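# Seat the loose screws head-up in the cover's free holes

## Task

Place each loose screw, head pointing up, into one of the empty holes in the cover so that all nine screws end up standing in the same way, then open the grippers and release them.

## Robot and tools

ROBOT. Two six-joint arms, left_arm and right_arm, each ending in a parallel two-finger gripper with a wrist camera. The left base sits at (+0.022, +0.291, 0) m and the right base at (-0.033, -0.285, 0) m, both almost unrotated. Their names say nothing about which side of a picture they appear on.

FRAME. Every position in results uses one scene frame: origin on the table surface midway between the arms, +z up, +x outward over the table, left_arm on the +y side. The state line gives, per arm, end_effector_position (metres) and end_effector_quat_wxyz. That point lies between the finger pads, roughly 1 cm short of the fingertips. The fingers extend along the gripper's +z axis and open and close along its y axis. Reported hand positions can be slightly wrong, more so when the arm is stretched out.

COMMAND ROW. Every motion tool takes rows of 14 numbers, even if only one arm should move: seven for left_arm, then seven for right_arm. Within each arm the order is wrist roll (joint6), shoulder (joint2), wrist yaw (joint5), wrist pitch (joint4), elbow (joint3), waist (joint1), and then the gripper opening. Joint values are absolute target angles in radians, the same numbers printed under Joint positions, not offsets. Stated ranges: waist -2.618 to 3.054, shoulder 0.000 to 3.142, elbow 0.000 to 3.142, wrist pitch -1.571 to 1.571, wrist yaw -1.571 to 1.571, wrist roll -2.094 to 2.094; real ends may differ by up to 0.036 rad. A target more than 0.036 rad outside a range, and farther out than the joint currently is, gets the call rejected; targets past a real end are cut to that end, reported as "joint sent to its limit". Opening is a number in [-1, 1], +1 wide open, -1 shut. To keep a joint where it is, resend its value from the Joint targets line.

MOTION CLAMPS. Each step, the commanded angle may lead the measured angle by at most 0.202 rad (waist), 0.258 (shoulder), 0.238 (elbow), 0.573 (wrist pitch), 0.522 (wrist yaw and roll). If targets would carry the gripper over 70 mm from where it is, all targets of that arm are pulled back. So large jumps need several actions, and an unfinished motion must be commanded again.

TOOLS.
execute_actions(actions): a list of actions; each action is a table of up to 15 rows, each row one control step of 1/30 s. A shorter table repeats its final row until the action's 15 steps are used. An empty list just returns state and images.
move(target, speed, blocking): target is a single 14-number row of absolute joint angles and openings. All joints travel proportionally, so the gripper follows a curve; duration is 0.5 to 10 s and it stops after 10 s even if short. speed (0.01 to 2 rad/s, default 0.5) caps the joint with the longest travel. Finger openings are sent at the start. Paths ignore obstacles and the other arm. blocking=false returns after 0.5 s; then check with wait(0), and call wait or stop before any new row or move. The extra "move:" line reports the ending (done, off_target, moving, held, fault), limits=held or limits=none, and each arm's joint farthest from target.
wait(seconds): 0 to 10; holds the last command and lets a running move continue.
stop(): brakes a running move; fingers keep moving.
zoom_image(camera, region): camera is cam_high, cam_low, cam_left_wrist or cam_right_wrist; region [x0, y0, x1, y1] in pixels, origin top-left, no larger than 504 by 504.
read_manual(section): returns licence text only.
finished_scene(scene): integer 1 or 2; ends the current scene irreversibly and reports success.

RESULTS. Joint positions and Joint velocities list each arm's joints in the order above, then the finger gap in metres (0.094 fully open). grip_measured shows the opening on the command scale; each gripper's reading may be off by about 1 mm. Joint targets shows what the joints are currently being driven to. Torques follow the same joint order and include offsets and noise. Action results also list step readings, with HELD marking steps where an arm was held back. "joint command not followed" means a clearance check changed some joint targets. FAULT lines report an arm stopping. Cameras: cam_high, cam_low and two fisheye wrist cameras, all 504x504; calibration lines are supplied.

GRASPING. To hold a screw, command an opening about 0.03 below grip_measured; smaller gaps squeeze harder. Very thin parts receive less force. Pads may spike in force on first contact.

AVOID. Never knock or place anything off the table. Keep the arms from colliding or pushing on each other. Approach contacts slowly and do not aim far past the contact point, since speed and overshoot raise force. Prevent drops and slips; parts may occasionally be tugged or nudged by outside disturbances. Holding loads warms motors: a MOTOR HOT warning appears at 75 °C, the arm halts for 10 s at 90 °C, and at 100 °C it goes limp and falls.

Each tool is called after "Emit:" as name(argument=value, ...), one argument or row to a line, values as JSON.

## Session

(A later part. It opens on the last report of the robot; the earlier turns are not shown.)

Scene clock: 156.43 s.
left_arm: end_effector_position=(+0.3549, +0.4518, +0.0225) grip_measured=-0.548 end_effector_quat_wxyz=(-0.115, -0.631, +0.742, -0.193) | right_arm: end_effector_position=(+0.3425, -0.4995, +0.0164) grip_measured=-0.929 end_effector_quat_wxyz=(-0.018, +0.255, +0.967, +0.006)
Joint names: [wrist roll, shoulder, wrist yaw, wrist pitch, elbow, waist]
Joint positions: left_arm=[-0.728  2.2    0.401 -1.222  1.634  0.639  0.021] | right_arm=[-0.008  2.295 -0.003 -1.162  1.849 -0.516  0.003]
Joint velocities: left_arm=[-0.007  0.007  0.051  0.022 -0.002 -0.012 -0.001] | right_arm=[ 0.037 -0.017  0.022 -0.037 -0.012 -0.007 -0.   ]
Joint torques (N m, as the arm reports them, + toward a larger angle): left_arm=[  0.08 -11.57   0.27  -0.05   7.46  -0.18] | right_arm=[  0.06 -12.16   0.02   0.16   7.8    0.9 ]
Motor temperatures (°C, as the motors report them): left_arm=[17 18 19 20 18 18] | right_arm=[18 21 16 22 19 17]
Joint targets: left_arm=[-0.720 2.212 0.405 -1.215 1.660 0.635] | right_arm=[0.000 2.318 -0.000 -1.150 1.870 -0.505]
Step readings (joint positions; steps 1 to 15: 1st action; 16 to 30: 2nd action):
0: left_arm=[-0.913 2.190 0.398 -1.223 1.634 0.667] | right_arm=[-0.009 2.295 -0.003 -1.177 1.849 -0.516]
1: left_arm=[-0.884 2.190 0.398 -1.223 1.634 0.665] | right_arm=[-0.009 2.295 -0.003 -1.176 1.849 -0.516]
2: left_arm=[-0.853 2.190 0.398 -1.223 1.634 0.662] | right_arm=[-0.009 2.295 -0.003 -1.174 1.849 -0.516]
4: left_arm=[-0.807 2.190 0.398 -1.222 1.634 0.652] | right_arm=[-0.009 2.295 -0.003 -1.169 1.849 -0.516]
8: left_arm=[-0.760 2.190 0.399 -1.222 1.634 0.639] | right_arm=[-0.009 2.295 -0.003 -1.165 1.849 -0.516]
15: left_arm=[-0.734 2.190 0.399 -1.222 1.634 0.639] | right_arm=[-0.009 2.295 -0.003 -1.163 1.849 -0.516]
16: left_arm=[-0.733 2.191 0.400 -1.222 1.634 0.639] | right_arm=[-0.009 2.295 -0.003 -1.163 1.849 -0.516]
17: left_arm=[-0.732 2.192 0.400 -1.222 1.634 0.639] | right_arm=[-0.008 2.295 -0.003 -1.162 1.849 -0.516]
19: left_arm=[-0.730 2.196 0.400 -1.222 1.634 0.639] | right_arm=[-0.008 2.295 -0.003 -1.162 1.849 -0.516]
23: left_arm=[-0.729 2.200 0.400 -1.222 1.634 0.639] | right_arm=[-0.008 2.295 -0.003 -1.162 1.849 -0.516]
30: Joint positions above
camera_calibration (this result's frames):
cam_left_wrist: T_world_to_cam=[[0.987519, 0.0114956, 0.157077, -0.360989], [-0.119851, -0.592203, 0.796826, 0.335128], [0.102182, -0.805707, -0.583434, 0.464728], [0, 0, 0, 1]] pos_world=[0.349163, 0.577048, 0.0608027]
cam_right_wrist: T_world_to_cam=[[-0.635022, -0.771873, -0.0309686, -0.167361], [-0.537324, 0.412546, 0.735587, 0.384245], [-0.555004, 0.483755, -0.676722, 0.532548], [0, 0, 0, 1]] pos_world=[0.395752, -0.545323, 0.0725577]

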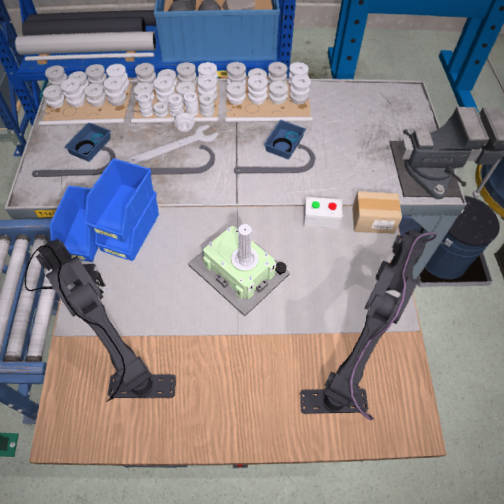

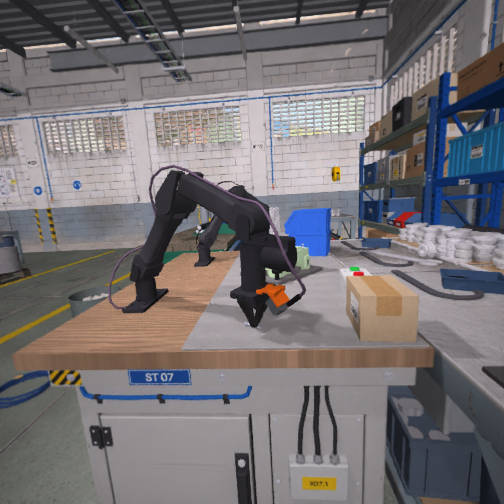

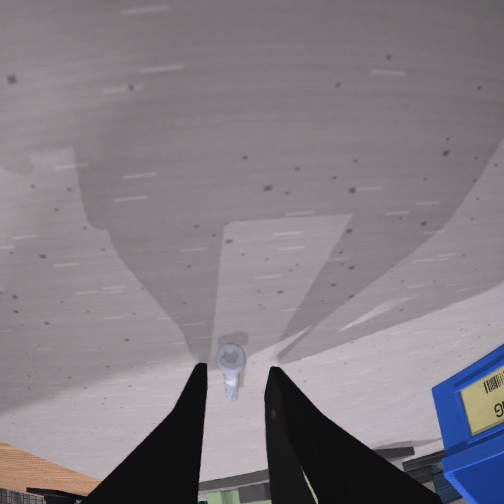

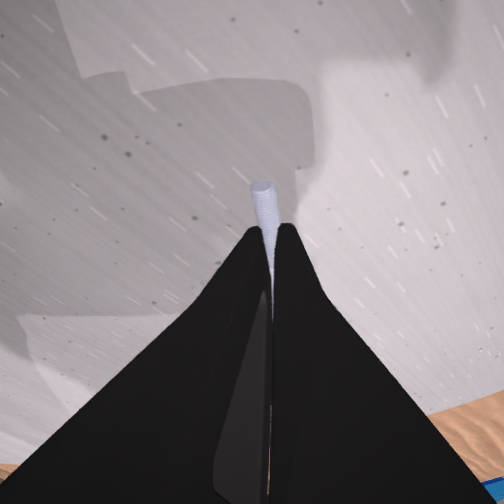

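Emit:
execute_actions(
  actions=[
    [[-0.72,2.215,0.405,-1.215,1.66,0.635,-0.97,0,2.318,0,-1.15,1.87,-0.505,-0.96]],
    [[-0.72,2.215,0.405,-1.215,1.66,0.635,-0.97,0,2.265,0,-1.15,1.87,-0.505,-0.96]],
  ],
)

Emit:
move(
  target=[-0.72,2.0,0.405,-1.215,1.66,0.635,-0.97,1.7,2.265,0,-1.15,1.87,-0.505,-0.96],
  speed=1.0,
)

Scene clock: 158.97 s.
left_arm: end_effector_position=(+0.3549, +0.4518, +0.0225) grip_measured=-0.945 end_effector_quat_wxyz=(-0.115, -0.631, +0.743, -0.193) | right_arm: end_effector_position=(+0.3425, -0.4995, +0.0164) grip_measured=-0.945 end_effector_quat_wxyz=(-0.018, +0.255, +0.967, +0.006)
Joint names: [wrist roll, shoulder, wrist yaw, wrist pitch, elbow, waist]
Joint positions: left_arm=[-0.727  2.2    0.401 -1.222  1.634  0.639  0.003] | right_arm=[-0.008  2.295 -0.003 -1.162  1.849 -0.516  0.003]
Joint velocities: left_arm=[-0.022 -0.007 -0.066 -0.022 -0.002 -0.002  0.   ] | right_arm=[-0.037 -0.012 -0.081 -0.007 -0.002  0.007  0.001]
Joint torques (N m, as the arm reports them, + toward a larger angle): left_arm=[  0.02 -11.34   0.27   0.02   7.41  -0.15] | right_arm=[  0.06 -16.87   0.01   0.16   7.85   0.89]
Motor temperatures (°C, as the motors report them): left_arm=[17 18 19 20 18 18] | right_arm=[18 22 16 22 19 17]
Joint targets: left_arm=[-0.720 2.215 0.405 -1.215 1.660 0.635] | right_arm=[0.000 2.265 0.000 -1.150 1.870 -0.505]
Step readings (joint positions; steps 1 to 15: 1st action; 16 to 30: 2nd action):
0: left_arm=[-0.728 2.200 0.401 -1.222 1.634 0.639] | right_arm=[-0.008 2.295 -0.003 -1.162 1.849 -0.516]
1: left_arm=[-0.728 2.200 0.401 -1.222 1.634 0.639] | right_arm=[-0.008 2.295 -0.003 -1.162 1.849 -0.516]
2: left_arm=[-0.728 2.200 0.401 -1.222 1.634 0.639] | right_arm=[-0.008 2.295 -0.003 -1.162 1.849 -0.516]
4: left_arm=[-0.728 2.200 0.401 -1.222 1.634 0.639] | right_arm=[-0.008 2.295 -0.003 -1.162 1.849 -0.516]
8: left_arm=[-0.728 2.200 0.401 -1.222 1.634 0.639] | right_arm=[-0.008 2.295 -0.003 -1.162 1.849 -0.516]
15: left_arm=[-0.727 2.200 0.401 -1.222 1.634 0.639] | right_arm=[-0.008 2.295 -0.003 -1.162 1.849 -0.516]
16: left_arm=[-0.727 2.200 0.401 -1.222 1.634 0.639] | right_arm=[-0.008 2.295 -0.003 -1.162 1.849 -0.516]
17: left_arm=[-0.727 2.200 0.401 -1.222 1.634 0.639] | right_arm=[-0.008 2.295 -0.003 -1.162 1.849 -0.516]
19: left_arm=[-0.727 2.200 0.401 -1.222 1.634 0.639] | right_arm=[-0.008 2.295 -0.003 -1.162 1.849 -0.516]
23: left_arm=[-0.727 2.200 0.401 -1.222 1.634 0.639] | right_arm=[-0.008 2.295 -0.003 -1.162 1.849 -0.516]
30: Joint positions above
camera_calibration (this result's frames):
cam_left_wrist: T_world_to_cam=[[0.987405, 0.0104308, 0.157871, -0.360552], [-0.121098, -0.592326, 0.796546, 0.335687], [0.10182, -0.805631, -0.583602, 0.464849], [0, 0, 0, 1]] pos_world=[0.349331, 0.577094, 0.0608176]
cam_right_wrist: T_world_to_cam=[[-0.635022, -0.771873, -0.0309686, -0.167361], [-0.537324, 0.412546, 0.735587, 0.384245], [-0.555004, 0.483755, -0.676722, 0.532548], [0, 0, 0, 1]] pos_world=[0.395752, -0.545323, 0.0725577]

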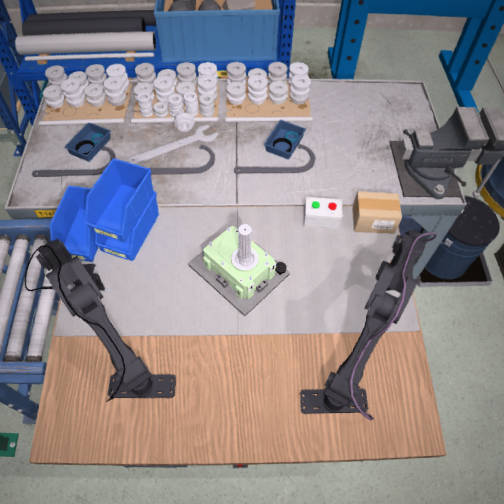

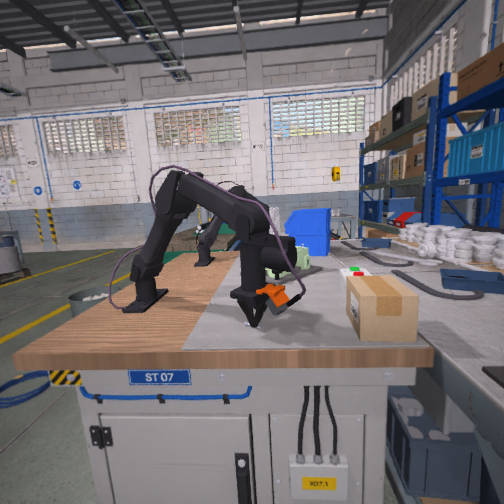

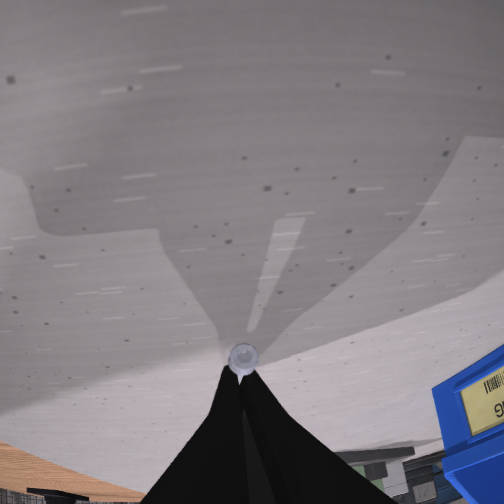

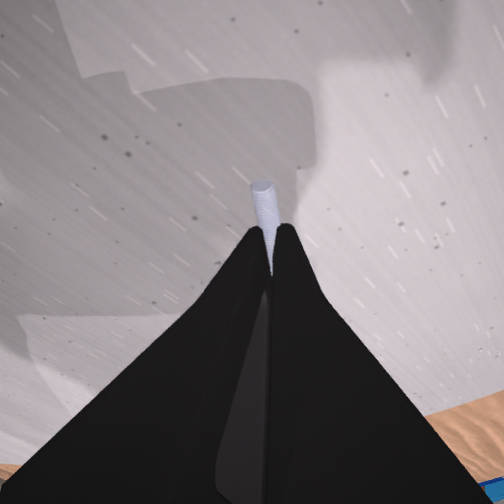

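Scene clock: 161.63 s.
left_arm: end_effector_position=(+0.3645, +0.4589, +0.0873) grip_measured=-0.945 end_effector_quat_wxyz=(-0.025, -0.620, +0.759, -0.198) | right_arm: end_effector_position=(+0.3455, -0.5012, +0.0204) grip_measured=-0.945 end_effector_quat_wxyz=(-0.008, +0.894, +0.448, -0.004)
Joint names: [wrist roll, shoulder, wrist yaw, wrist pitch, elbow, waist]
Joint positions: left_arm=[-0.727  2.015  0.401 -1.222  1.634  0.639  0.003] | right_arm=[ 1.689  2.285 -0.003 -1.152  1.849 -0.516  0.003]
Joint velocities: left_arm=[-0.037 -0.002  0.007 -0.007 -0.007 -0.002  0.001] | right_arm=[-0.037  0.007  0.007 -0.007 -0.002  0.002 -0.   ]
Joint torques (N m, as the arm reports them, + toward a larger angle): left_arm=[  0.08 -12.7    0.29   0.36   8.19  -0.4 ] | right_arm=[  0.07 -15.91   0.02   0.1    7.89   0.93]
Motor temperatures (°C, as the motors report them): left_arm=[17 18 19 20 18 18] | right_arm=[18 22 16 22 19 17]
Joint targets: left_arm=[-0.720 2.000 0.405 -1.215 1.660 0.635] | right_arm=[1.700 2.265 0.000 -1.150 1.870 -0.505]
move: off_target (left_arm, right_arm); limits=none; left_arm: farthest joint: the elbow, 0.026 radians from its target (0.026 radians at the start); right_arm: farthest joint: the elbow, 0.021 radians from its target (0.021 radians at the start)
camera_calibration (this result's frames):
cam_left_wrist: T_world_to_cam=[[0.953081, -0.0149621, 0.302345, -0.368733], [-0.23273, -0.674912, 0.700236, 0.376345], [0.193579, -0.737746, -0.646728, 0.448334], [0, 0, 0, 1]] pos_world=[0.352231, 0.579239, 0.137905]
cam_right_wrist: T_world_to_cam=[[-0.686595, 0.726866, -0.0159415, 0.602036], [0.505505, 0.493028, 0.708088, 0.064208], [0.522545, 0.478111, -0.705944, 0.163258], [0, 0, 0, 1]] pos_world=[0.295588, -0.547311, 0.0793833]

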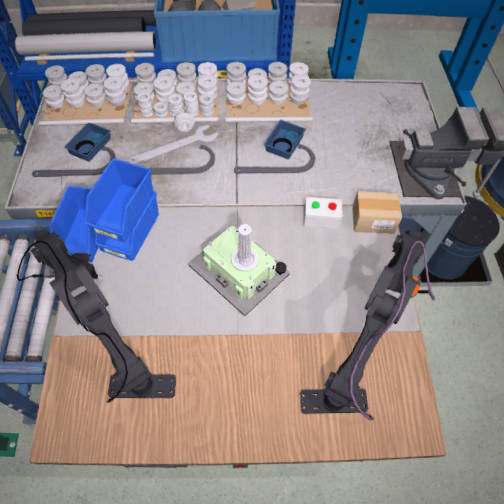

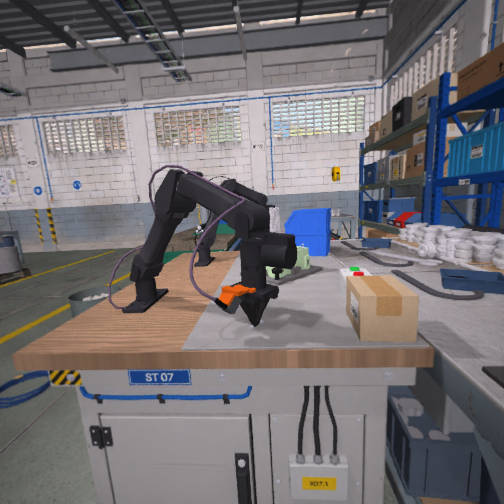

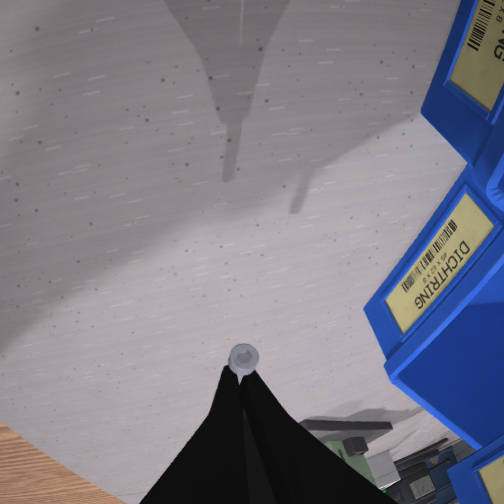

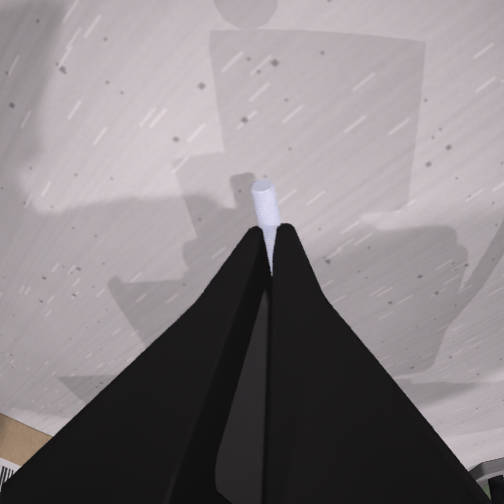

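Emit:
execute_actions(
  actions=[
    [[-0.72,2.0,0.405,-1.215,1.66,0.635,-0.97,1.7,2.305,0,-1.15,1.87,-0.505,-0.96]],
    [[-0.72,2.0,0.405,-1.215,1.66,0.635,-0.97,1.7,2.3,0,-1.15,1.87,-0.505,-0.4]],
  ],
)

Emit:
move(
  target=[-0.3,1.3,0.35,-1.2,1.0,0.5,-0.97,1.2,2.15,0,-1.2,1.87,-0.505,-0.4],
  speed=0.8,
)

Emit:
move(
  target=[0.14,1.2,0.3,-0.4,1.0,-0.3,-0.97,-1.05,2.44,0.41,-1.455,2.165,-0.322,-0.4],
  speed=1.3,
)

Scene clock: 166.40 s.
left_arm: end_effector_position=(+0.3645, +0.4589, +0.0873) grip_measured=-0.945 end_effector_quat_wxyz=(-0.025, -0.620, +0.759, -0.198) | right_arm: end_effector_position=(+0.3456, -0.5013, +0.0204) grip_measured=-0.402 end_effector_quat_wxyz=(-0.008, +0.894, +0.448, -0.004)
Joint names: [wrist roll, shoulder, wrist yaw, wrist pitch, elbow, waist]
Joint positions: left_arm=[-0.727  2.015  0.401 -1.222  1.634  0.639  0.003] | right_arm=[ 1.689  2.285 -0.003 -1.152  1.849 -0.516  0.028]
Joint velocities: left_arm=[-0.022 -0.012 -0.037 -0.007 -0.017 -0.002 -0.   ] | right_arm=[ 0.037  0.017  0.022 -0.022 -0.007  0.012 -0.001]
Joint torques (N m, as the arm reports them, + toward a larger angle): left_arm=[  0.08 -12.58   0.3    0.33   7.99  -0.04] | right_arm=[  0.07 -12.85   0.01   0.1    7.87   0.89]
Motor temperatures (°C, as the motors report them): left_arm=[17 19 19 20 18 18] | right_arm=[18 23 16 21 19 17]
Joint targets: left_arm=[-0.720 2.000 0.405 -1.215 1.660 0.635] | right_arm=[1.700 2.300 0.000 -1.150 1.870 -0.505]
Step readings (joint positions; steps 1 to 15: 1st action; 16 to 30: 2nd action):
0: left_arm=[-0.727 2.015 0.401 -1.222 1.634 0.639] | right_arm=[1.689 2.285 -0.003 -1.152 1.849 -0.516]
1: left_arm=[-0.727 2.015 0.401 -1.222 1.634 0.639] | right_arm=[1.689 2.285 -0.003 -1.152 1.849 -0.516]
2: left_arm=[-0.727 2.015 0.401 -1.222 1.634 0.639] | right_arm=[1.689 2.285 -0.003 -1.152 1.849 -0.516]
4: left_arm=[-0.727 2.015 0.401 -1.222 1.634 0.639] | right_arm=[1.689 2.285 -0.003 -1.152 1.849 -0.516]
8: left_arm=[-0.727 2.015 0.401 -1.222 1.634 0.639] | right_arm=[1.689 2.285 -0.003 -1.152 1.849 -0.516]
15: left_arm=[-0.727 2.015 0.401 -1.222 1.634 0.639] | right_arm=[1.689 2.285 -0.003 -1.152 1.849 -0.516]
16: left_arm=[-0.727 2.015 0.401 -1.222 1.634 0.639] | right_arm=[1.689 2.285 -0.003 -1.152 1.849 -0.516]
17: left_arm=[-0.727 2.015 0.401 -1.222 1.634 0.639] | right_arm=[1.689 2.285 -0.003 -1.152 1.849 -0.516]
19: left_arm=[-0.727 2.015 0.401 -1.222 1.634 0.639] | right_arm=[1.689 2.285 -0.003 -1.152 1.849 -0.516]
23: left_arm=[-0.727 2.015 0.401 -1.222 1.634 0.639] | right_arm=[1.689 2.285 -0.003 -1.152 1.849 -0.516]
30: Joint positions above
camera_calibration (this result's frames):
cam_left_wrist: T_world_to_cam=[[0.953081, -0.0149621, 0.302345, -0.368733], [-0.23273, -0.674912, 0.700236, 0.376345], [0.193579, -0.737746, -0.646728, 0.448334], [0, 0, 0, 1]] pos_world=[0.352231, 0.579239, 0.137905]
cam_right_wrist: T_world_to_cam=[[-0.686312, 0.727124, -0.0163078, 0.602166], [0.505462, 0.492974, 0.708156, 0.0641775], [0.522957, 0.477773, -0.705867, 0.162923], [0, 0, 0, 1]] pos_world=[0.295633, -0.547328, 0.0793743]

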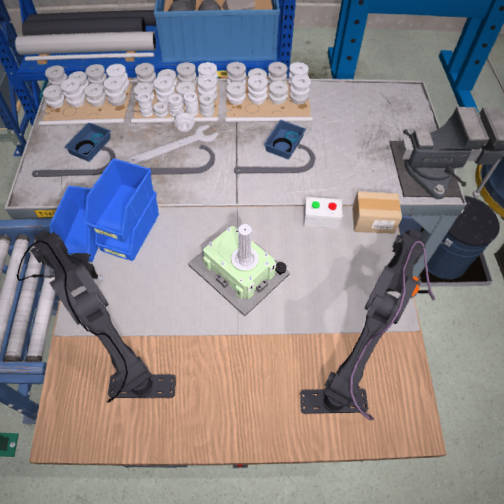

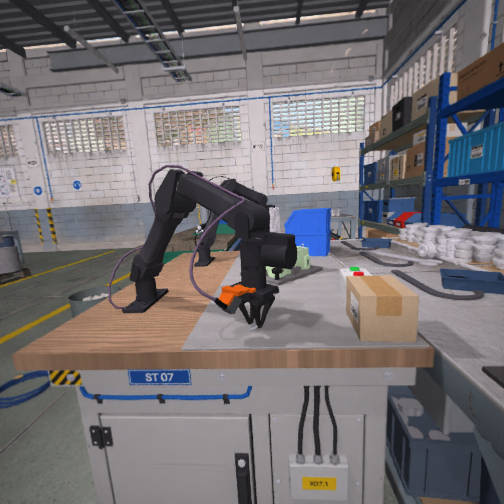

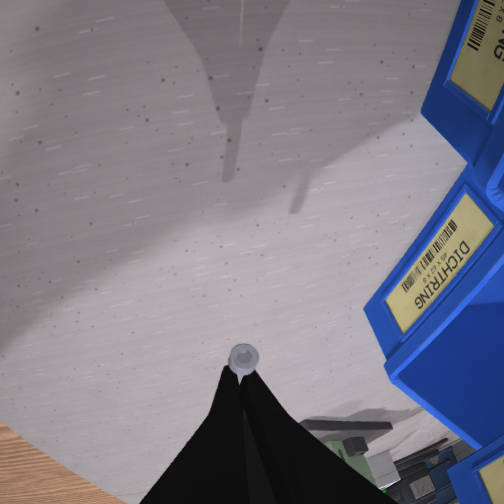

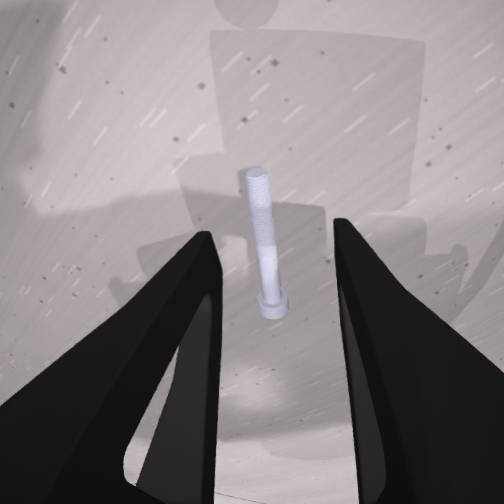

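Scene clock: 168.13 s.
left_arm: end_effector_position=(+0.2441, +0.3443, +0.1230) grip_measured=-0.945 end_effector_quat_wxyz=(+0.050, -0.385, +0.905, -0.173) | right_arm: end_effector_position=(+0.3465, -0.5018, +0.0695) grip_measured=-0.402 end_effector_quat_wxyz=(+0.032, +0.762, +0.646, +0.013)
Joint names: [wrist roll, shoulder, wrist yaw, wrist pitch, elbow, waist]
Joint positions: left_arm=[-0.31   1.313  0.356 -1.207  1.017  0.509  0.003] | right_arm=[ 1.211  2.167 -0.003 -1.183  1.849 -0.516  0.028]
Joint velocities: left_arm=[-0.022 -0.017  0.051 -0.051 -0.007  0.007  0.   ] | right_arm=[-0.066 -0.002 -0.007  0.037  0.032 -0.012 -0.   ]
Joint torques (N m, as the arm reports them, + toward a larger angle): left_arm=[ 0.04 -5.31  0.17  0.53  5.2  -0.57] | right_arm=[ -0.11 -14.83   0.02   0.1    8.09   0.92]
Motor temperatures (°C, as the motors report them): left_arm=[17 19 19 20 18 18] | right_arm=[18 23 16 21 19 17]
Joint targets: left_arm=[-0.300 1.300 0.350 -1.200 1.000 0.500] | right_arm=[1.200 2.150 0.000 -1.200 1.870 -0.505]
move: off_target (right_arm); limits=none; left_arm: farthest joint: the elbow, 0.017 radians from its target (0.634 radians at the start); right_arm: farthest joint: the elbow, 0.021 radians from its target (0.021 radians at the start)
camera_calibration (this result's frames):
cam_left_wrist: T_world_to_cam=[[0.739825, -0.531244, 0.412843, -0.0502703], [-0.671571, -0.54604, 0.500832, 0.333298], [-0.0406354, -0.647781, -0.760742, 0.450341], [0, 0, 0, 1]] pos_world=[0.279324, 0.447011, 0.196421]
cam_right_wrist: T_world_to_cam=[[-0.939224, 0.327498, -0.10297, 0.497098], [0.165952, 0.695682, 0.698918, 0.249201], [0.300529, 0.639353, -0.70775, 0.355635], [0, 0, 0, 1]] pos_world=[0.318652, -0.563539, 0.128716]

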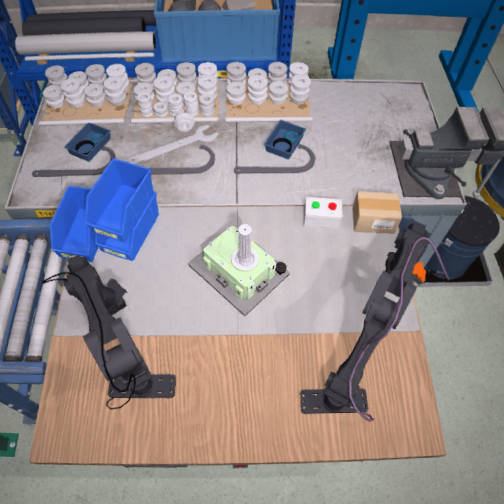

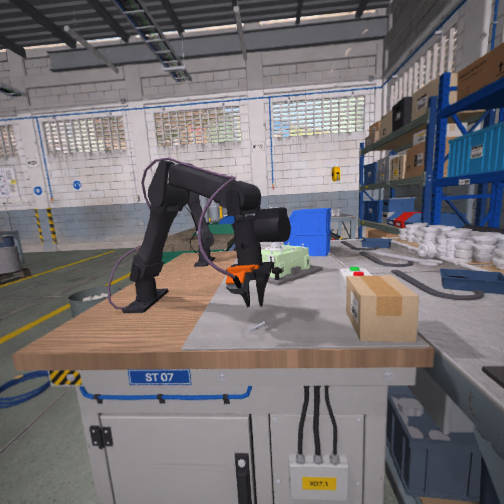

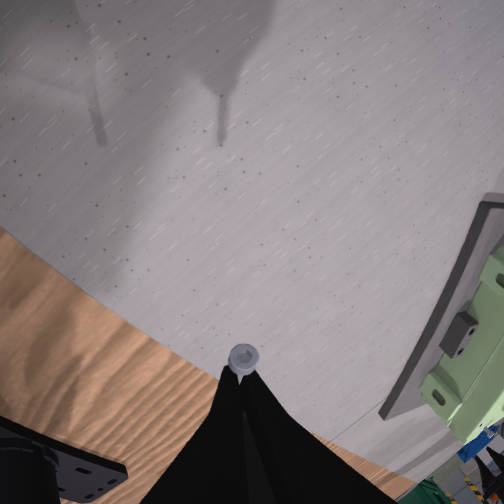

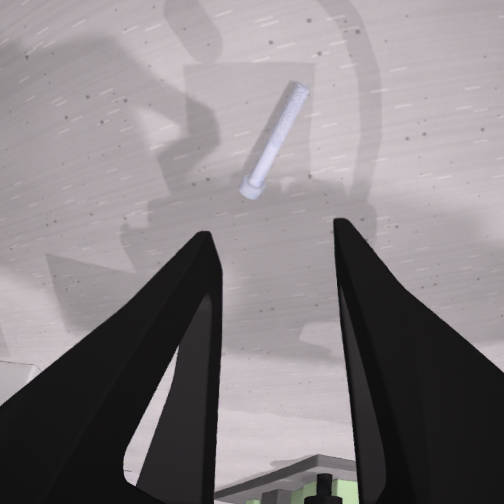

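Scene clock: 170.87 s.
left_arm: end_effector_position=(+0.3694, +0.1305, +0.2399) grip_measured=-0.945 end_effector_quat_wxyz=(+0.448, +0.254, +0.840, -0.172) | right_arm: end_effector_position=(+0.3556, -0.4939, +0.0512) grip_measured=-0.402 end_effector_quat_wxyz=(-0.182, -0.349, +0.913, -0.106)
Joint names: [wrist roll, shoulder, wrist yaw, wrist pitch, elbow, waist]
Joint positions: left_arm=[ 0.132  1.219  0.306 -0.4    1.017 -0.292  0.003] | right_arm=[-1.04   2.422  0.398 -1.442  2.145 -0.332  0.028]
Joint velocities: left_arm=[ 0.066  0.007 -0.037  0.022 -0.007 -0.017 -0.001] | right_arm=[-0.037  0.007  0.022 -0.037  0.002 -0.002 -0.   ]
Joint torques (N m, as the arm reports them, + toward a larger angle): left_arm=[ 0.04 -6.13  0.03  1.95  6.32 -0.44] | right_arm=[ -0.08 -13.47   0.32  -0.27   7.64   0.84]
Motor temperatures (°C, as the motors report them): left_arm=[17 18 19 20 18 18] | right_arm=[18 23 16 21 19 17]
Joint targets: left_arm=[0.140 1.200 0.300 -0.400 1.000 -0.300] | right_arm=[-1.050 2.440 0.410 -1.455 2.165 -0.322]
move: done; limits=none; left_arm: farthest joint: the shoulder, 0.019 radians from its target (0.113 radians at the start); right_arm: farthest joint: the elbow, 0.020 radians from its target (0.316 radians at the start)
camera_calibration (this result's frames):
cam_left_wrist: T_world_to_cam=[[-0.568433, -0.797913, 0.200545, 0.264112], [-0.766698, 0.425326, -0.480908, 0.386042], [0.298426, -0.427121, -0.853528, 0.274088], [0, 0, 0, 1]] pos_world=[0.364313, 0.163613, 0.366626]
cam_right_wrist: T_world_to_cam=[[0.539057, -0.835887, 0.103495, -0.609682], [-0.364467, -0.120717, 0.923359, 0.0289714], [-0.759329, -0.535463, -0.369726, 0.114202], [0, 0, 0, 1]] pos_world=[0.425929, -0.444977, 0.0785714]

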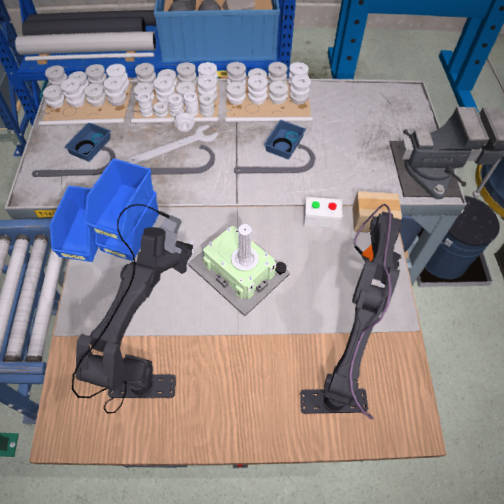

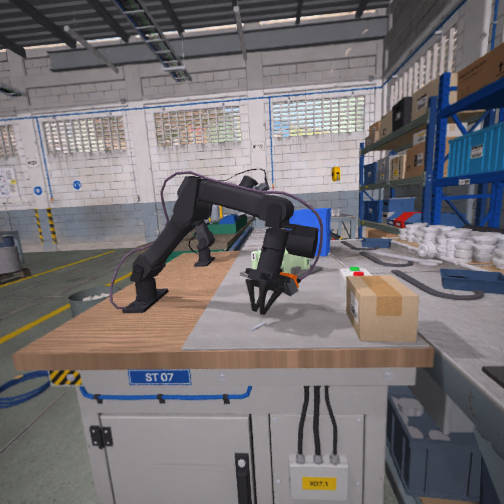

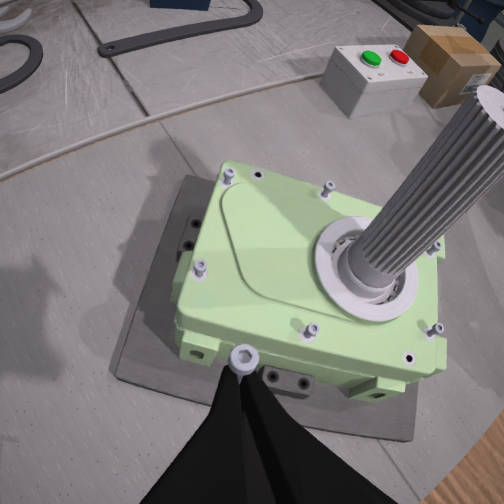

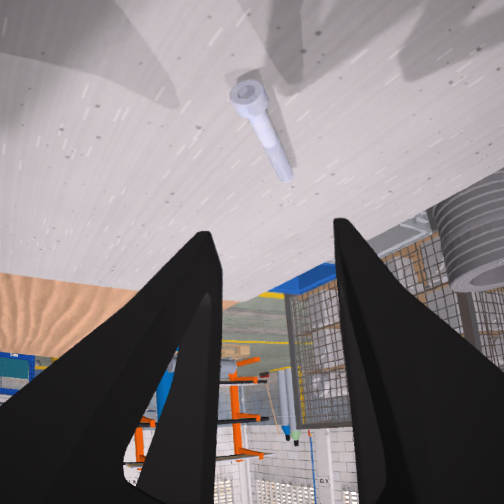

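Emit:
move(
  target=[0.16,1.925,0.3,0.145,1.335,-0.46,-0.97,-1.12,2.5,0.41,-1.455,2.165,-0.322,-0.4],
  speed=0.5,
)

Scene clock: 174.93 s.
left_arm: end_effector_position=(+0.5015, -0.0026, +0.1627) grip_measured=-0.945 end_effector_quat_wxyz=(+0.489, +0.328, +0.781, -0.206) | right_arm: end_effector_position=(+0.3510, -0.4923, +0.0263) grip_measured=-0.402 end_effector_quat_wxyz=(-0.207, -0.385, +0.896, -0.079)
Joint names: [wrist roll, shoulder, wrist yaw, wrist pitch, elbow, waist]
Joint positions: left_arm=[ 0.152  1.926  0.305  0.145  1.306 -0.453  0.003] | right_arm=[-1.109  2.483  0.398 -1.442  2.145 -0.332  0.028]
Joint velocities: left_arm=[-0.037 -0.002 -0.022 -0.007 -0.017 -0.017 -0.001] | right_arm=[-0.051  0.002  0.037  0.037  0.002  0.002 -0.   ]
Joint torques (N m, as the arm reports them, + toward a larger angle): left_arm=[  0.02 -11.8    0.06   1.99   9.44  -0.45] | right_arm=[ -0.09 -13.77   0.32  -0.37   7.54   0.82]
Motor temperatures (°C, as the motors report them): left_arm=[17 18 19 21 18 18] | right_arm=[18 23 16 21 19 17]
Joint targets: left_arm=[0.160 1.925 0.300 0.145 1.335 -0.460] | right_arm=[-1.120 2.500 0.410 -1.455 2.165 -0.322]
move: off_target (left_arm); limits=none; left_arm: farthest joint: the elbow, 0.029 radians from its target (0.318 radians at the start); right_arm: farthest joint: the elbow, 0.020 radians from its target (0.020 radians at the start)
camera_calibration (this result's frames):
cam_left_wrist: T_world_to_cam=[[-0.717544, -0.682195, 0.140501, 0.333339], [-0.615103, 0.526012, -0.587332, 0.448406], [0.32677, -0.507859, -0.797057, 0.0883464], [0, 0, 0, 1]] pos_world=[0.486133, 0.0364027, 0.286946]
cam_right_wrist: T_world_to_cam=[[0.595897, -0.802631, 0.0262608, -0.604829], [-0.281359, -0.178038, 0.942942, -0.00746868], [-0.752159, -0.569286, -0.331919, 0.0821538], [0, 0, 0, 1]] pos_world=[0.420107, -0.440015, 0.0501943]

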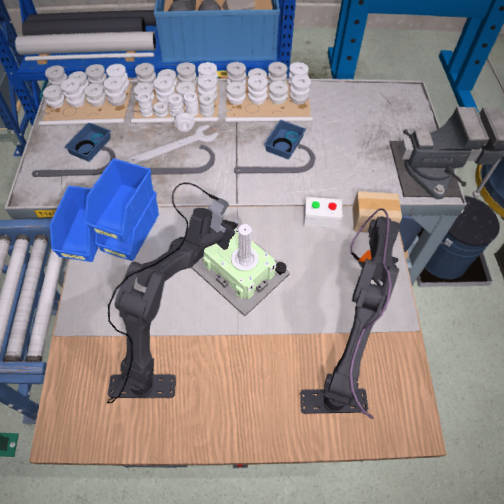

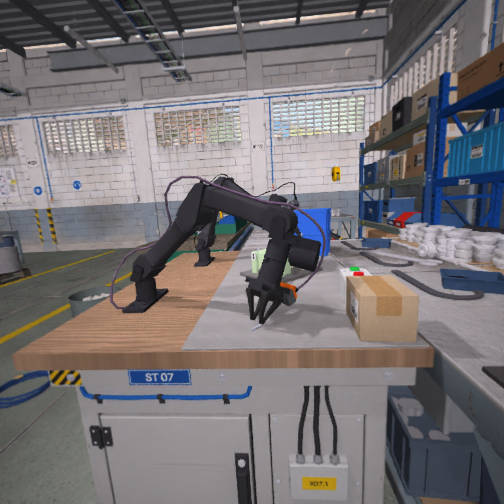

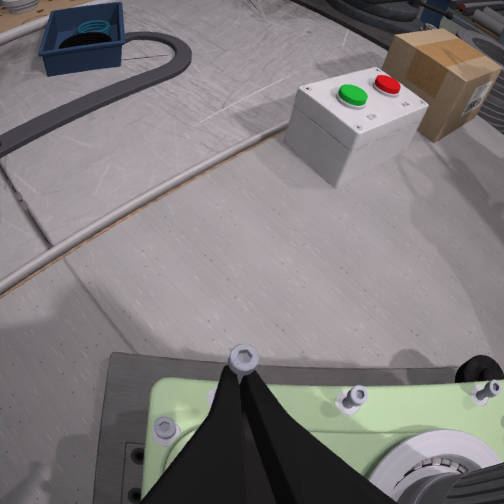

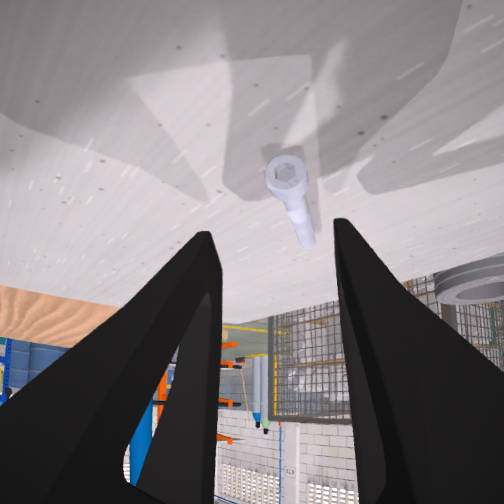

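Emit:
execute_actions(
  actions=[
    [[0.16,1.925,0.3,0.145,1.335,-0.46,-0.97,-1.25,2.505,0.41,-1.395,2.165,-0.322,-0.4]],
    [[0.16,1.925,0.3,0.145,1.335,-0.46,-0.97,-1.25,2.525,0.41,-1.395,2.165,-0.322,-0.4]],
  ],
)

Scene clock: 177.73 s.
left_arm: end_effector_position=(+0.5016, -0.0027, +0.1629) grip_measured=-0.945 end_effector_quat_wxyz=(+0.490, +0.328, +0.781, -0.206) | right_arm: end_effector_position=(+0.3598, -0.4953, +0.0184) grip_measured=-0.402 end_effector_quat_wxyz=(-0.204, -0.442, +0.870, -0.078)
Joint names: [wrist roll, shoulder, wrist yaw, wrist pitch, elbow, waist]
Joint positions: left_arm=[ 0.152  1.926  0.305  0.146  1.306 -0.453  0.003] | right_arm=[-1.239  2.501  0.403 -1.402  2.151 -0.329  0.028]
Joint velocities: left_arm=[-0.022 -0.007 -0.022  0.066 -0.002  0.007 -0.   ] | right_arm=[-0.022 -0.007  0.007  0.007 -0.002 -0.002 -0.   ]
Joint torques (N m, as the arm reports them, + toward a larger angle): left_arm=[  0.08 -12.08   0.05   2.01   9.35  -0.39] | right_arm=[ -0.11 -13.31   0.27  -0.14   7.13   0.61]
Motor temperatures (°C, as the motors report them): left_arm=[17 18 19 21 18 18] | right_arm=[18 23 16 21 19 17]
Joint targets: left_arm=[0.160 1.925 0.300 0.145 1.335 -0.460] | right_arm=[-1.250 2.525 0.410 -1.395 2.165 -0.322]
Step readings (joint positions; steps 1 to 15: 1st action; 16 to 30: 2nd action):
0: left_arm=[0.152 1.926 0.305 0.145 1.306 -0.453] | right_arm=[-1.110 2.483 0.398 -1.442 2.145 -0.332]
1: left_arm=[0.152 1.926 0.305 0.145 1.306 -0.453] | right_arm=[-1.130 2.483 0.398 -1.439 2.145 -0.332]
2: left_arm=[0.152 1.926 0.305 0.145 1.306 -0.453] | right_arm=[-1.152 2.483 0.398 -1.432 2.145 -0.332]
4: left_arm=[0.152 1.926 0.305 0.145 1.306 -0.453] | right_arm=[-1.184 2.483 0.398 -1.421 2.145 -0.332]
8: left_arm=[0.152 1.926 0.305 0.145 1.306 -0.453] | right_arm=[-1.217 2.483 0.398 -1.410 2.145 -0.332]
15: left_arm=[0.152 1.926 0.305 0.145 1.306 -0.453] | right_arm=[-1.235 2.483 0.398 -1.404 2.145 -0.332]
16: left_arm=[0.152 1.926 0.305 0.145 1.306 -0.453] | right_arm=[-1.236 2.485 0.399 -1.404 2.146 -0.332]
17: left_arm=[0.152 1.926 0.305 0.145 1.306 -0.453] | right_arm=[-1.237 2.488 0.399 -1.404 2.148 -0.332]
19: left_arm=[0.152 1.926 0.305 0.145 1.306 -0.453] | right_arm=[-1.238 2.496 0.399 -1.402 2.149 -0.332]
23: left_arm=[0.152 1.926 0.305 0.145 1.306 -0.453] | right_arm=[-1.239 2.501 0.403 -1.402 2.151 -0.329]
30: Joint positions above
camera_calibration (this result's frames):
cam_left_wrist: T_world_to_cam=[[-0.71764, -0.682148, 0.140238, 0.333437], [-0.6147, 0.525815, -0.58793, 0.448463], [0.327316, -0.508127, -0.796663, 0.0880942], [0, 0, 0, 1]] pos_world=[0.486123, 0.0364075, 0.287086]
cam_right_wrist: T_world_to_cam=[[0.688191, -0.725526, -0.00230693, -0.606739], [-0.242381, -0.232903, 0.941811, -0.0392619], [-0.683846, -0.647587, -0.336135, 0.0212566], [0, 0, 0, 1]] pos_world=[0.422572, -0.435584, 0.0427226]

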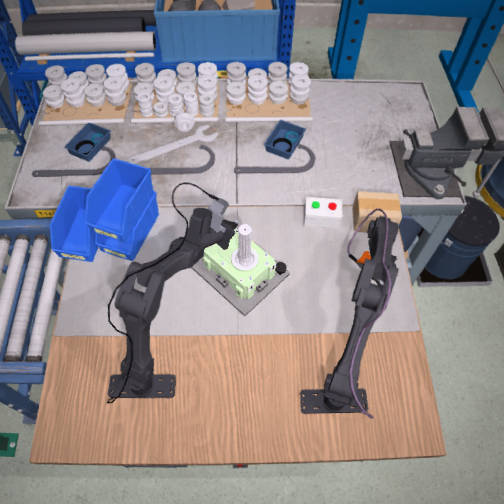

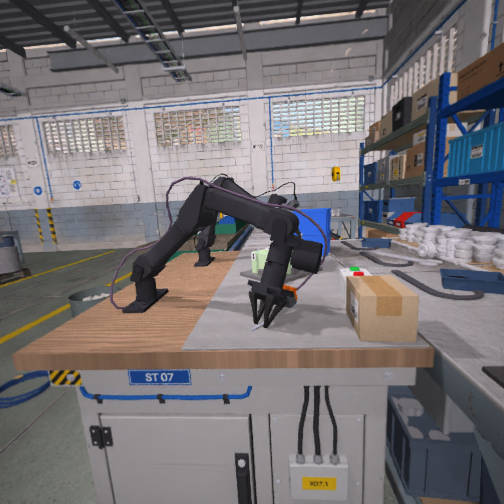

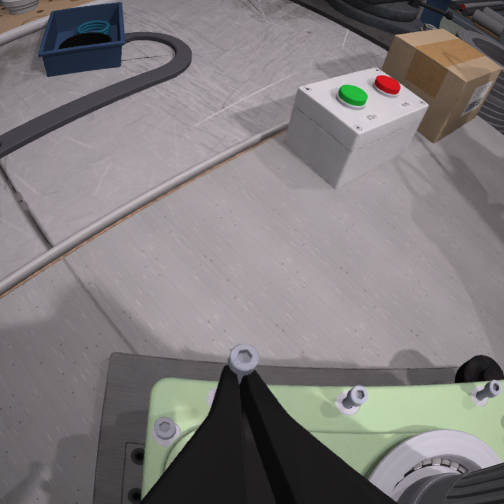

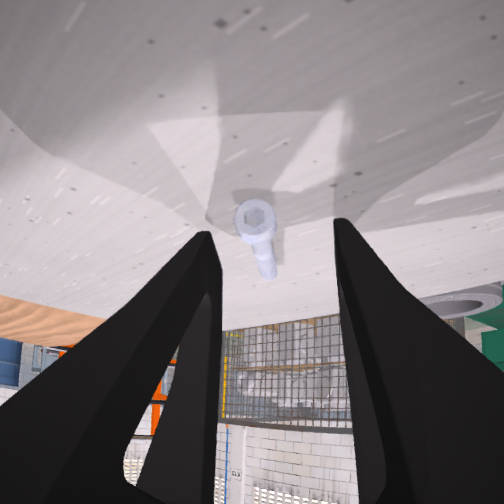

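Emit:
execute_actions(
  actions=[
    [[0.16,1.925,0.3,0.145,1.335,-0.46,-0.97,-1.3,2.51,0.41,-1.435,2.165,-0.35,-0.45]],
    [[0.16,1.925,0.3,0.145,1.335,-0.46,-0.97,-1.3,2.525,0.41,-1.435,2.165,-0.35,-0.72]],
  ],
)

Scene clock: 179.63 s.
left_arm: end_effector_position=(+0.5016, -0.0027, +0.1629) grip_measured=-0.945 end_effector_quat_wxyz=(+0.490, +0.328, +0.781, -0.206) | right_arm: end_effector_position=(+0.3537, -0.4977, +0.0192) grip_measured=-0.718 end_effector_quat_wxyz=(-0.212, -0.460, +0.860, -0.065)
Joint names: [wrist roll, shoulder, wrist yaw, wrist pitch, elbow, waist]
Joint positions: left_arm=[ 0.152  1.926  0.305  0.146  1.306 -0.453  0.003] | right_arm=[-1.289  2.501  0.403 -1.42   2.151 -0.339  0.013]
Joint velocities: left_arm=[ 0.022  0.002 -0.007 -0.066  0.002  0.007  0.001] | right_arm=[ 0.007 -0.017  0.037 -0.037  0.007  0.012 -0.001]
Joint torques (N m, as the arm reports them, + toward a larger angle): left_arm=[  0.07 -11.98   0.07   1.99   9.34  -0.44] | right_arm=[ -0.11 -13.33   0.3   -0.37   7.07  -0.88]
Motor temperatures (°C, as the motors report them): left_arm=[17 18 19 21 19 18] | right_arm=[18 24 16 21 19 17]
Joint targets: left_arm=[0.160 1.925 0.300 0.145 1.335 -0.460] | right_arm=[-1.300 2.525 0.410 -1.435 2.165 -0.350]
Step readings (joint positions; steps 1 to 15: 1st action; 16 to 30: 2nd action):
0: left_arm=[0.152 1.926 0.305 0.146 1.306 -0.453] | right_arm=[-1.240 2.501 0.403 -1.402 2.151 -0.329]
1: left_arm=[0.152 1.926 0.305 0.146 1.306 -0.453] | right_arm=[-1.247 2.501 0.403 -1.402 2.151 -0.330]
2: left_arm=[0.152 1.926 0.305 0.146 1.306 -0.453] | right_arm=[-1.256 2.501 0.403 -1.405 2.151 -0.330]
4: left_arm=[0.152 1.926 0.305 0.146 1.306 -0.453] | right_arm=[-1.268 2.501 0.403 -1.411 2.151 -0.333]
8: left_arm=[0.152 1.926 0.305 0.146 1.306 -0.453] | right_arm=[-1.281 2.501 0.403 -1.417 2.151 -0.338]
15: left_arm=[0.152 1.926 0.305 0.146 1.306 -0.453] | right_arm=[-1.288 2.501 0.403 -1.420 2.151 -0.339]
16: left_arm=[0.152 1.926 0.305 0.146 1.306 -0.453] | right_arm=[-1.288 2.501 0.403 -1.420 2.151 -0.339]
17: left_arm=[0.152 1.926 0.305 0.146 1.306 -0.453] | right_arm=[-1.288 2.501 0.403 -1.420 2.151 -0.339]
19: left_arm=[0.152 1.926 0.305 0.146 1.306 -0.453] | right_arm=[-1.289 2.501 0.403 -1.420 2.151 -0.339]
23: left_arm=[0.152 1.926 0.305 0.146 1.306 -0.453] | right_arm=[-1.289 2.501 0.403 -1.420 2.151 -0.339]
30: Joint positions above
camera_calibration (this result's frames):
cam_left_wrist: T_world_to_cam=[[-0.71764, -0.682148, 0.140238, 0.333437], [-0.6147, 0.525815, -0.58793, 0.448463], [0.327316, -0.508127, -0.796663, 0.0880942], [0, 0, 0, 1]] pos_world=[0.486123, 0.0364075, 0.287086]
cam_right_wrist: T_world_to_cam=[[0.712598, -0.700401, -0.0405407, -0.59965], [-0.202417, -0.260583, 0.943994, -0.070052], [-0.671738, -0.664482, -0.327464, 0.00290557], [0, 0, 0, 1]] pos_world=[0.415081, -0.436319, 0.0427699]

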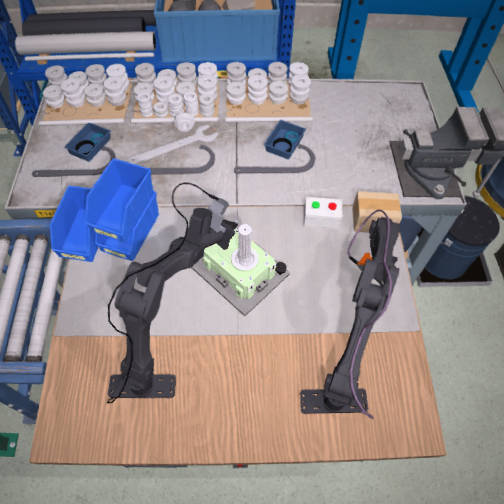

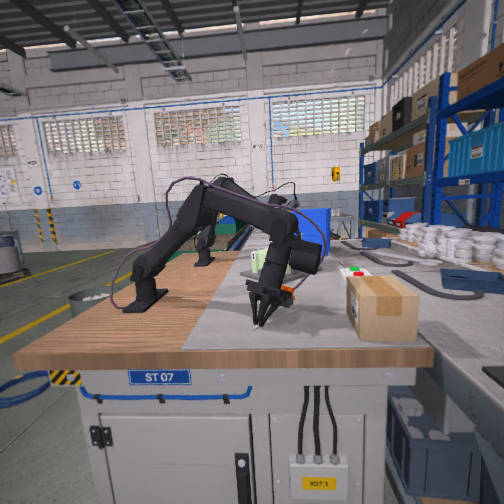

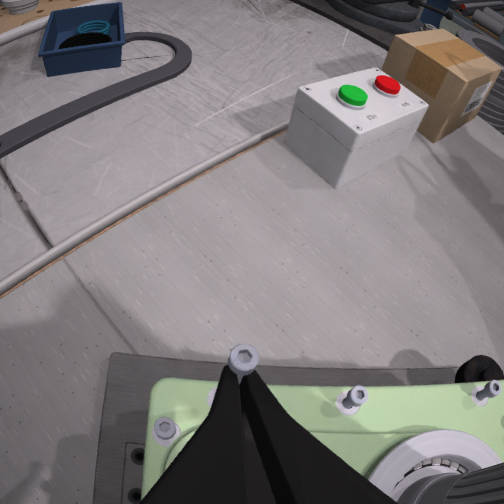

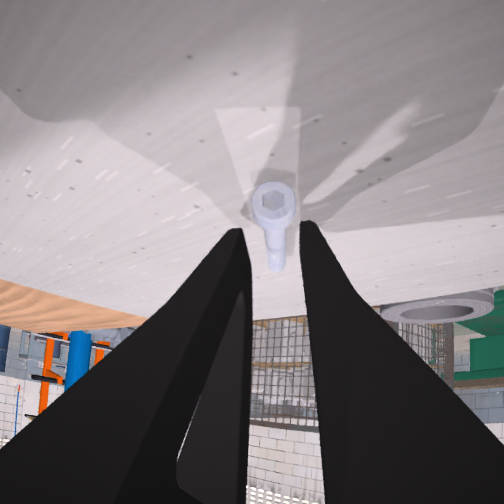

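Emit:
execute_actions(
  actions=[
    [[0.16,1.925,0.3,0.145,1.335,-0.46,-0.97,-1.3,2.535,0.41,-1.435,2.15,-0.35,-0.72]],
    [[0.16,1.925,0.3,0.145,1.335,-0.46,-0.97,-1.3,2.535,0.41,-1.435,2.15,-0.35,-0.95]],
    [[0.16,1.925,0.3,0.145,1.335,-0.46,-0.97,-1.3,2.46,0.41,-1.435,2.165,-0.35,-0.95]],
  ],
)

Scene clock: 182.67 s.
left_arm: end_effector_position=(+0.5016, -0.0027, +0.1629) grip_measured=-0.945 end_effector_quat_wxyz=(+0.490, +0.328, +0.781, -0.206) | right_arm: end_effector_position=(+0.3550, -0.4989, +0.0308) grip_measured=-0.940 end_effector_quat_wxyz=(-0.206, -0.459, +0.861, -0.075)
Joint names: [wrist roll, shoulder, wrist yaw, wrist pitch, elbow, waist]
Joint positions: left_arm=[ 0.152  1.926  0.305  0.146  1.306 -0.453  0.003] | right_arm=[-1.289  2.474  0.407 -1.424  2.151 -0.339  0.003]
Joint velocities: left_arm=[-0.022 -0.017  0.051  0.022 -0.007 -0.002 -0.   ] | right_arm=[ 0.022  0.002 -0.066  0.007  0.007  0.007  0.001]
Joint torques (N m, as the arm reports them, + toward a larger angle): left_arm=[  0.04 -11.94   0.03   2.02   9.32  -0.39] | right_arm=[ -0.1  -16.68   0.25  -0.28   7.14  -0.88]
Motor temperatures (°C, as the motors report them): left_arm=[17 19 19 22 19 18] | right_arm=[18 24 16 21 19 17]
Joint targets: left_arm=[0.160 1.925 0.300 0.145 1.335 -0.460] | right_arm=[-1.300 2.460 0.410 -1.435 2.165 -0.350]
Step readings (joint positions; steps 1 to 15: 1st action; 16 to 30: 2nd action; 31 to 45: 3rd action):
0: left_arm=[0.152 1.926 0.305 0.146 1.306 -0.453] | right_arm=[-1.289 2.501 0.403 -1.420 2.151 -0.339]
1: left_arm=[0.152 1.926 0.305 0.146 1.306 -0.453] | right_arm=[-1.289 2.502 0.403 -1.421 2.151 -0.339]
2: left_arm=[0.152 1.926 0.305 0.146 1.306 -0.453] | right_arm=[-1.289 2.503 0.403 -1.421 2.151 -0.339]
4: left_arm=[0.152 1.926 0.305 0.146 1.306 -0.453] | right_arm=[-1.289 2.505 0.405 -1.421 2.151 -0.339]
8: left_arm=[0.152 1.926 0.305 0.146 1.306 -0.453] | right_arm=[-1.289 2.505 0.407 -1.422 2.151 -0.339]
15: left_arm=[0.152 1.926 0.305 0.146 1.306 -0.453] | right_arm=[-1.289 2.505 0.407 -1.422 2.151 -0.339]
16: left_arm=[0.152 1.926 0.305 0.146 1.306 -0.453] | right_arm=[-1.289 2.505 0.407 -1.422 2.151 -0.339]
17: left_arm=[0.152 1.926 0.305 0.146 1.306 -0.453] | right_arm=[-1.289 2.506 0.407 -1.423 2.151 -0.339]
19: left_arm=[0.152 1.926 0.305 0.146 1.306 -0.453] | right_arm=[-1.289 2.506 0.407 -1.423 2.151 -0.339]
23: left_arm=[0.152 1.926 0.305 0.146 1.306 -0.453] | right_arm=[-1.289 2.506 0.407 -1.423 2.151 -0.339]
30: left_arm=[0.152 1.926 0.305 0.146 1.306 -0.453] | right_arm=[-1.289 2.506 0.407 -1.423 2.151 -0.339]
31: left_arm=[0.152 1.926 0.305 0.146 1.306 -0.453] | right_arm=[-1.289 2.503 0.407 -1.423 2.151 -0.339]
32: left_arm=[0.152 1.926 0.305 0.146 1.306 -0.453] | right_arm=[-1.289 2.500 0.407 -1.424 2.151 -0.339]
34: left_arm=[0.152 1.926 0.305 0.146 1.306 -0.453] | right_arm=[-1.289 2.491 0.407 -1.424 2.151 -0.339]
38: left_arm=[0.152 1.926 0.305 0.146 1.306 -0.453] | right_arm=[-1.289 2.476 0.407 -1.424 2.151 -0.339]
45: Joint positions above
camera_calibration (this result's frames):
cam_left_wrist: T_world_to_cam=[[-0.71764, -0.682148, 0.140238, 0.333437], [-0.6147, 0.525815, -0.58793, 0.448463], [0.327316, -0.508127, -0.796663, 0.0880942], [0, 0, 0, 1]] pos_world=[0.486123, 0.0364075, 0.287086]
cam_right_wrist: T_world_to_cam=[[0.713976, -0.699934, -0.0181854, -0.60194], [-0.220998, -0.249924, 0.942708, -0.0690761], [-0.664378, -0.669052, -0.333124, 0.00207519], [0, 0, 0, 1]] pos_world=[0.415883, -0.437193, 0.0548634]

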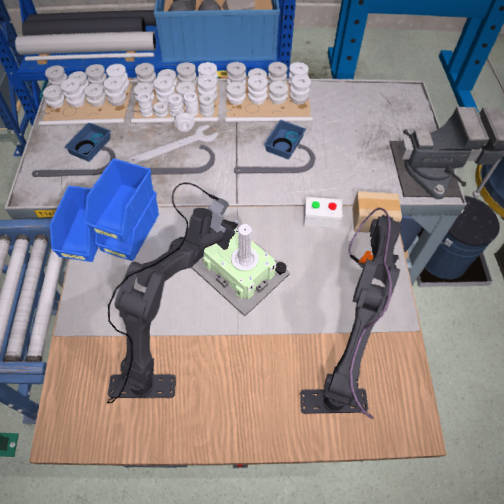

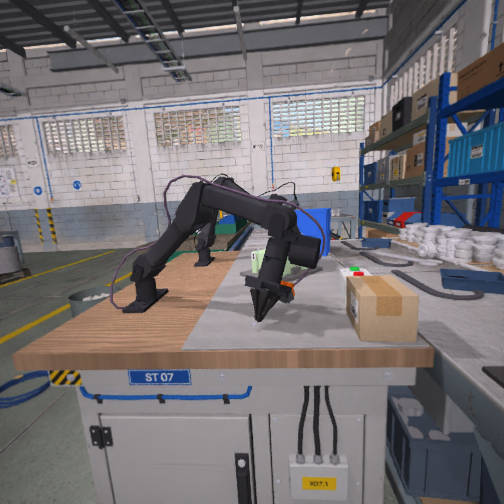

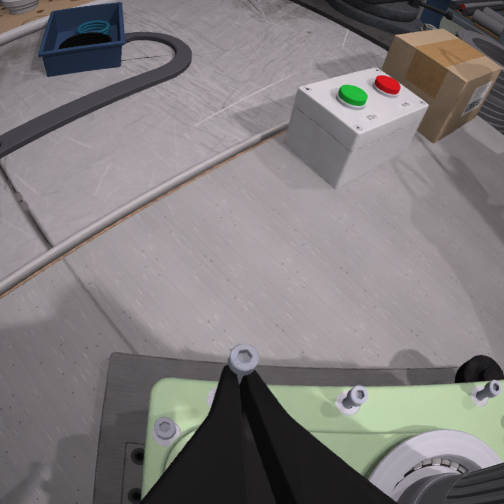

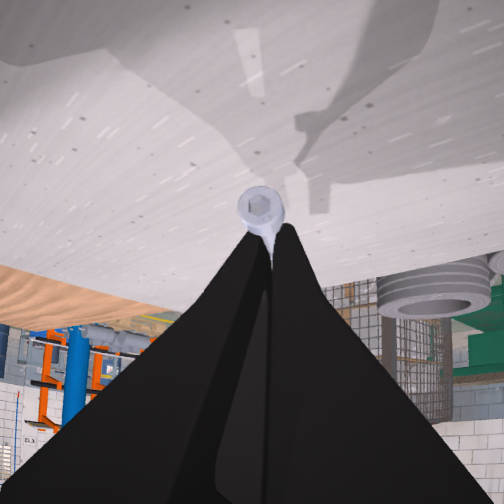

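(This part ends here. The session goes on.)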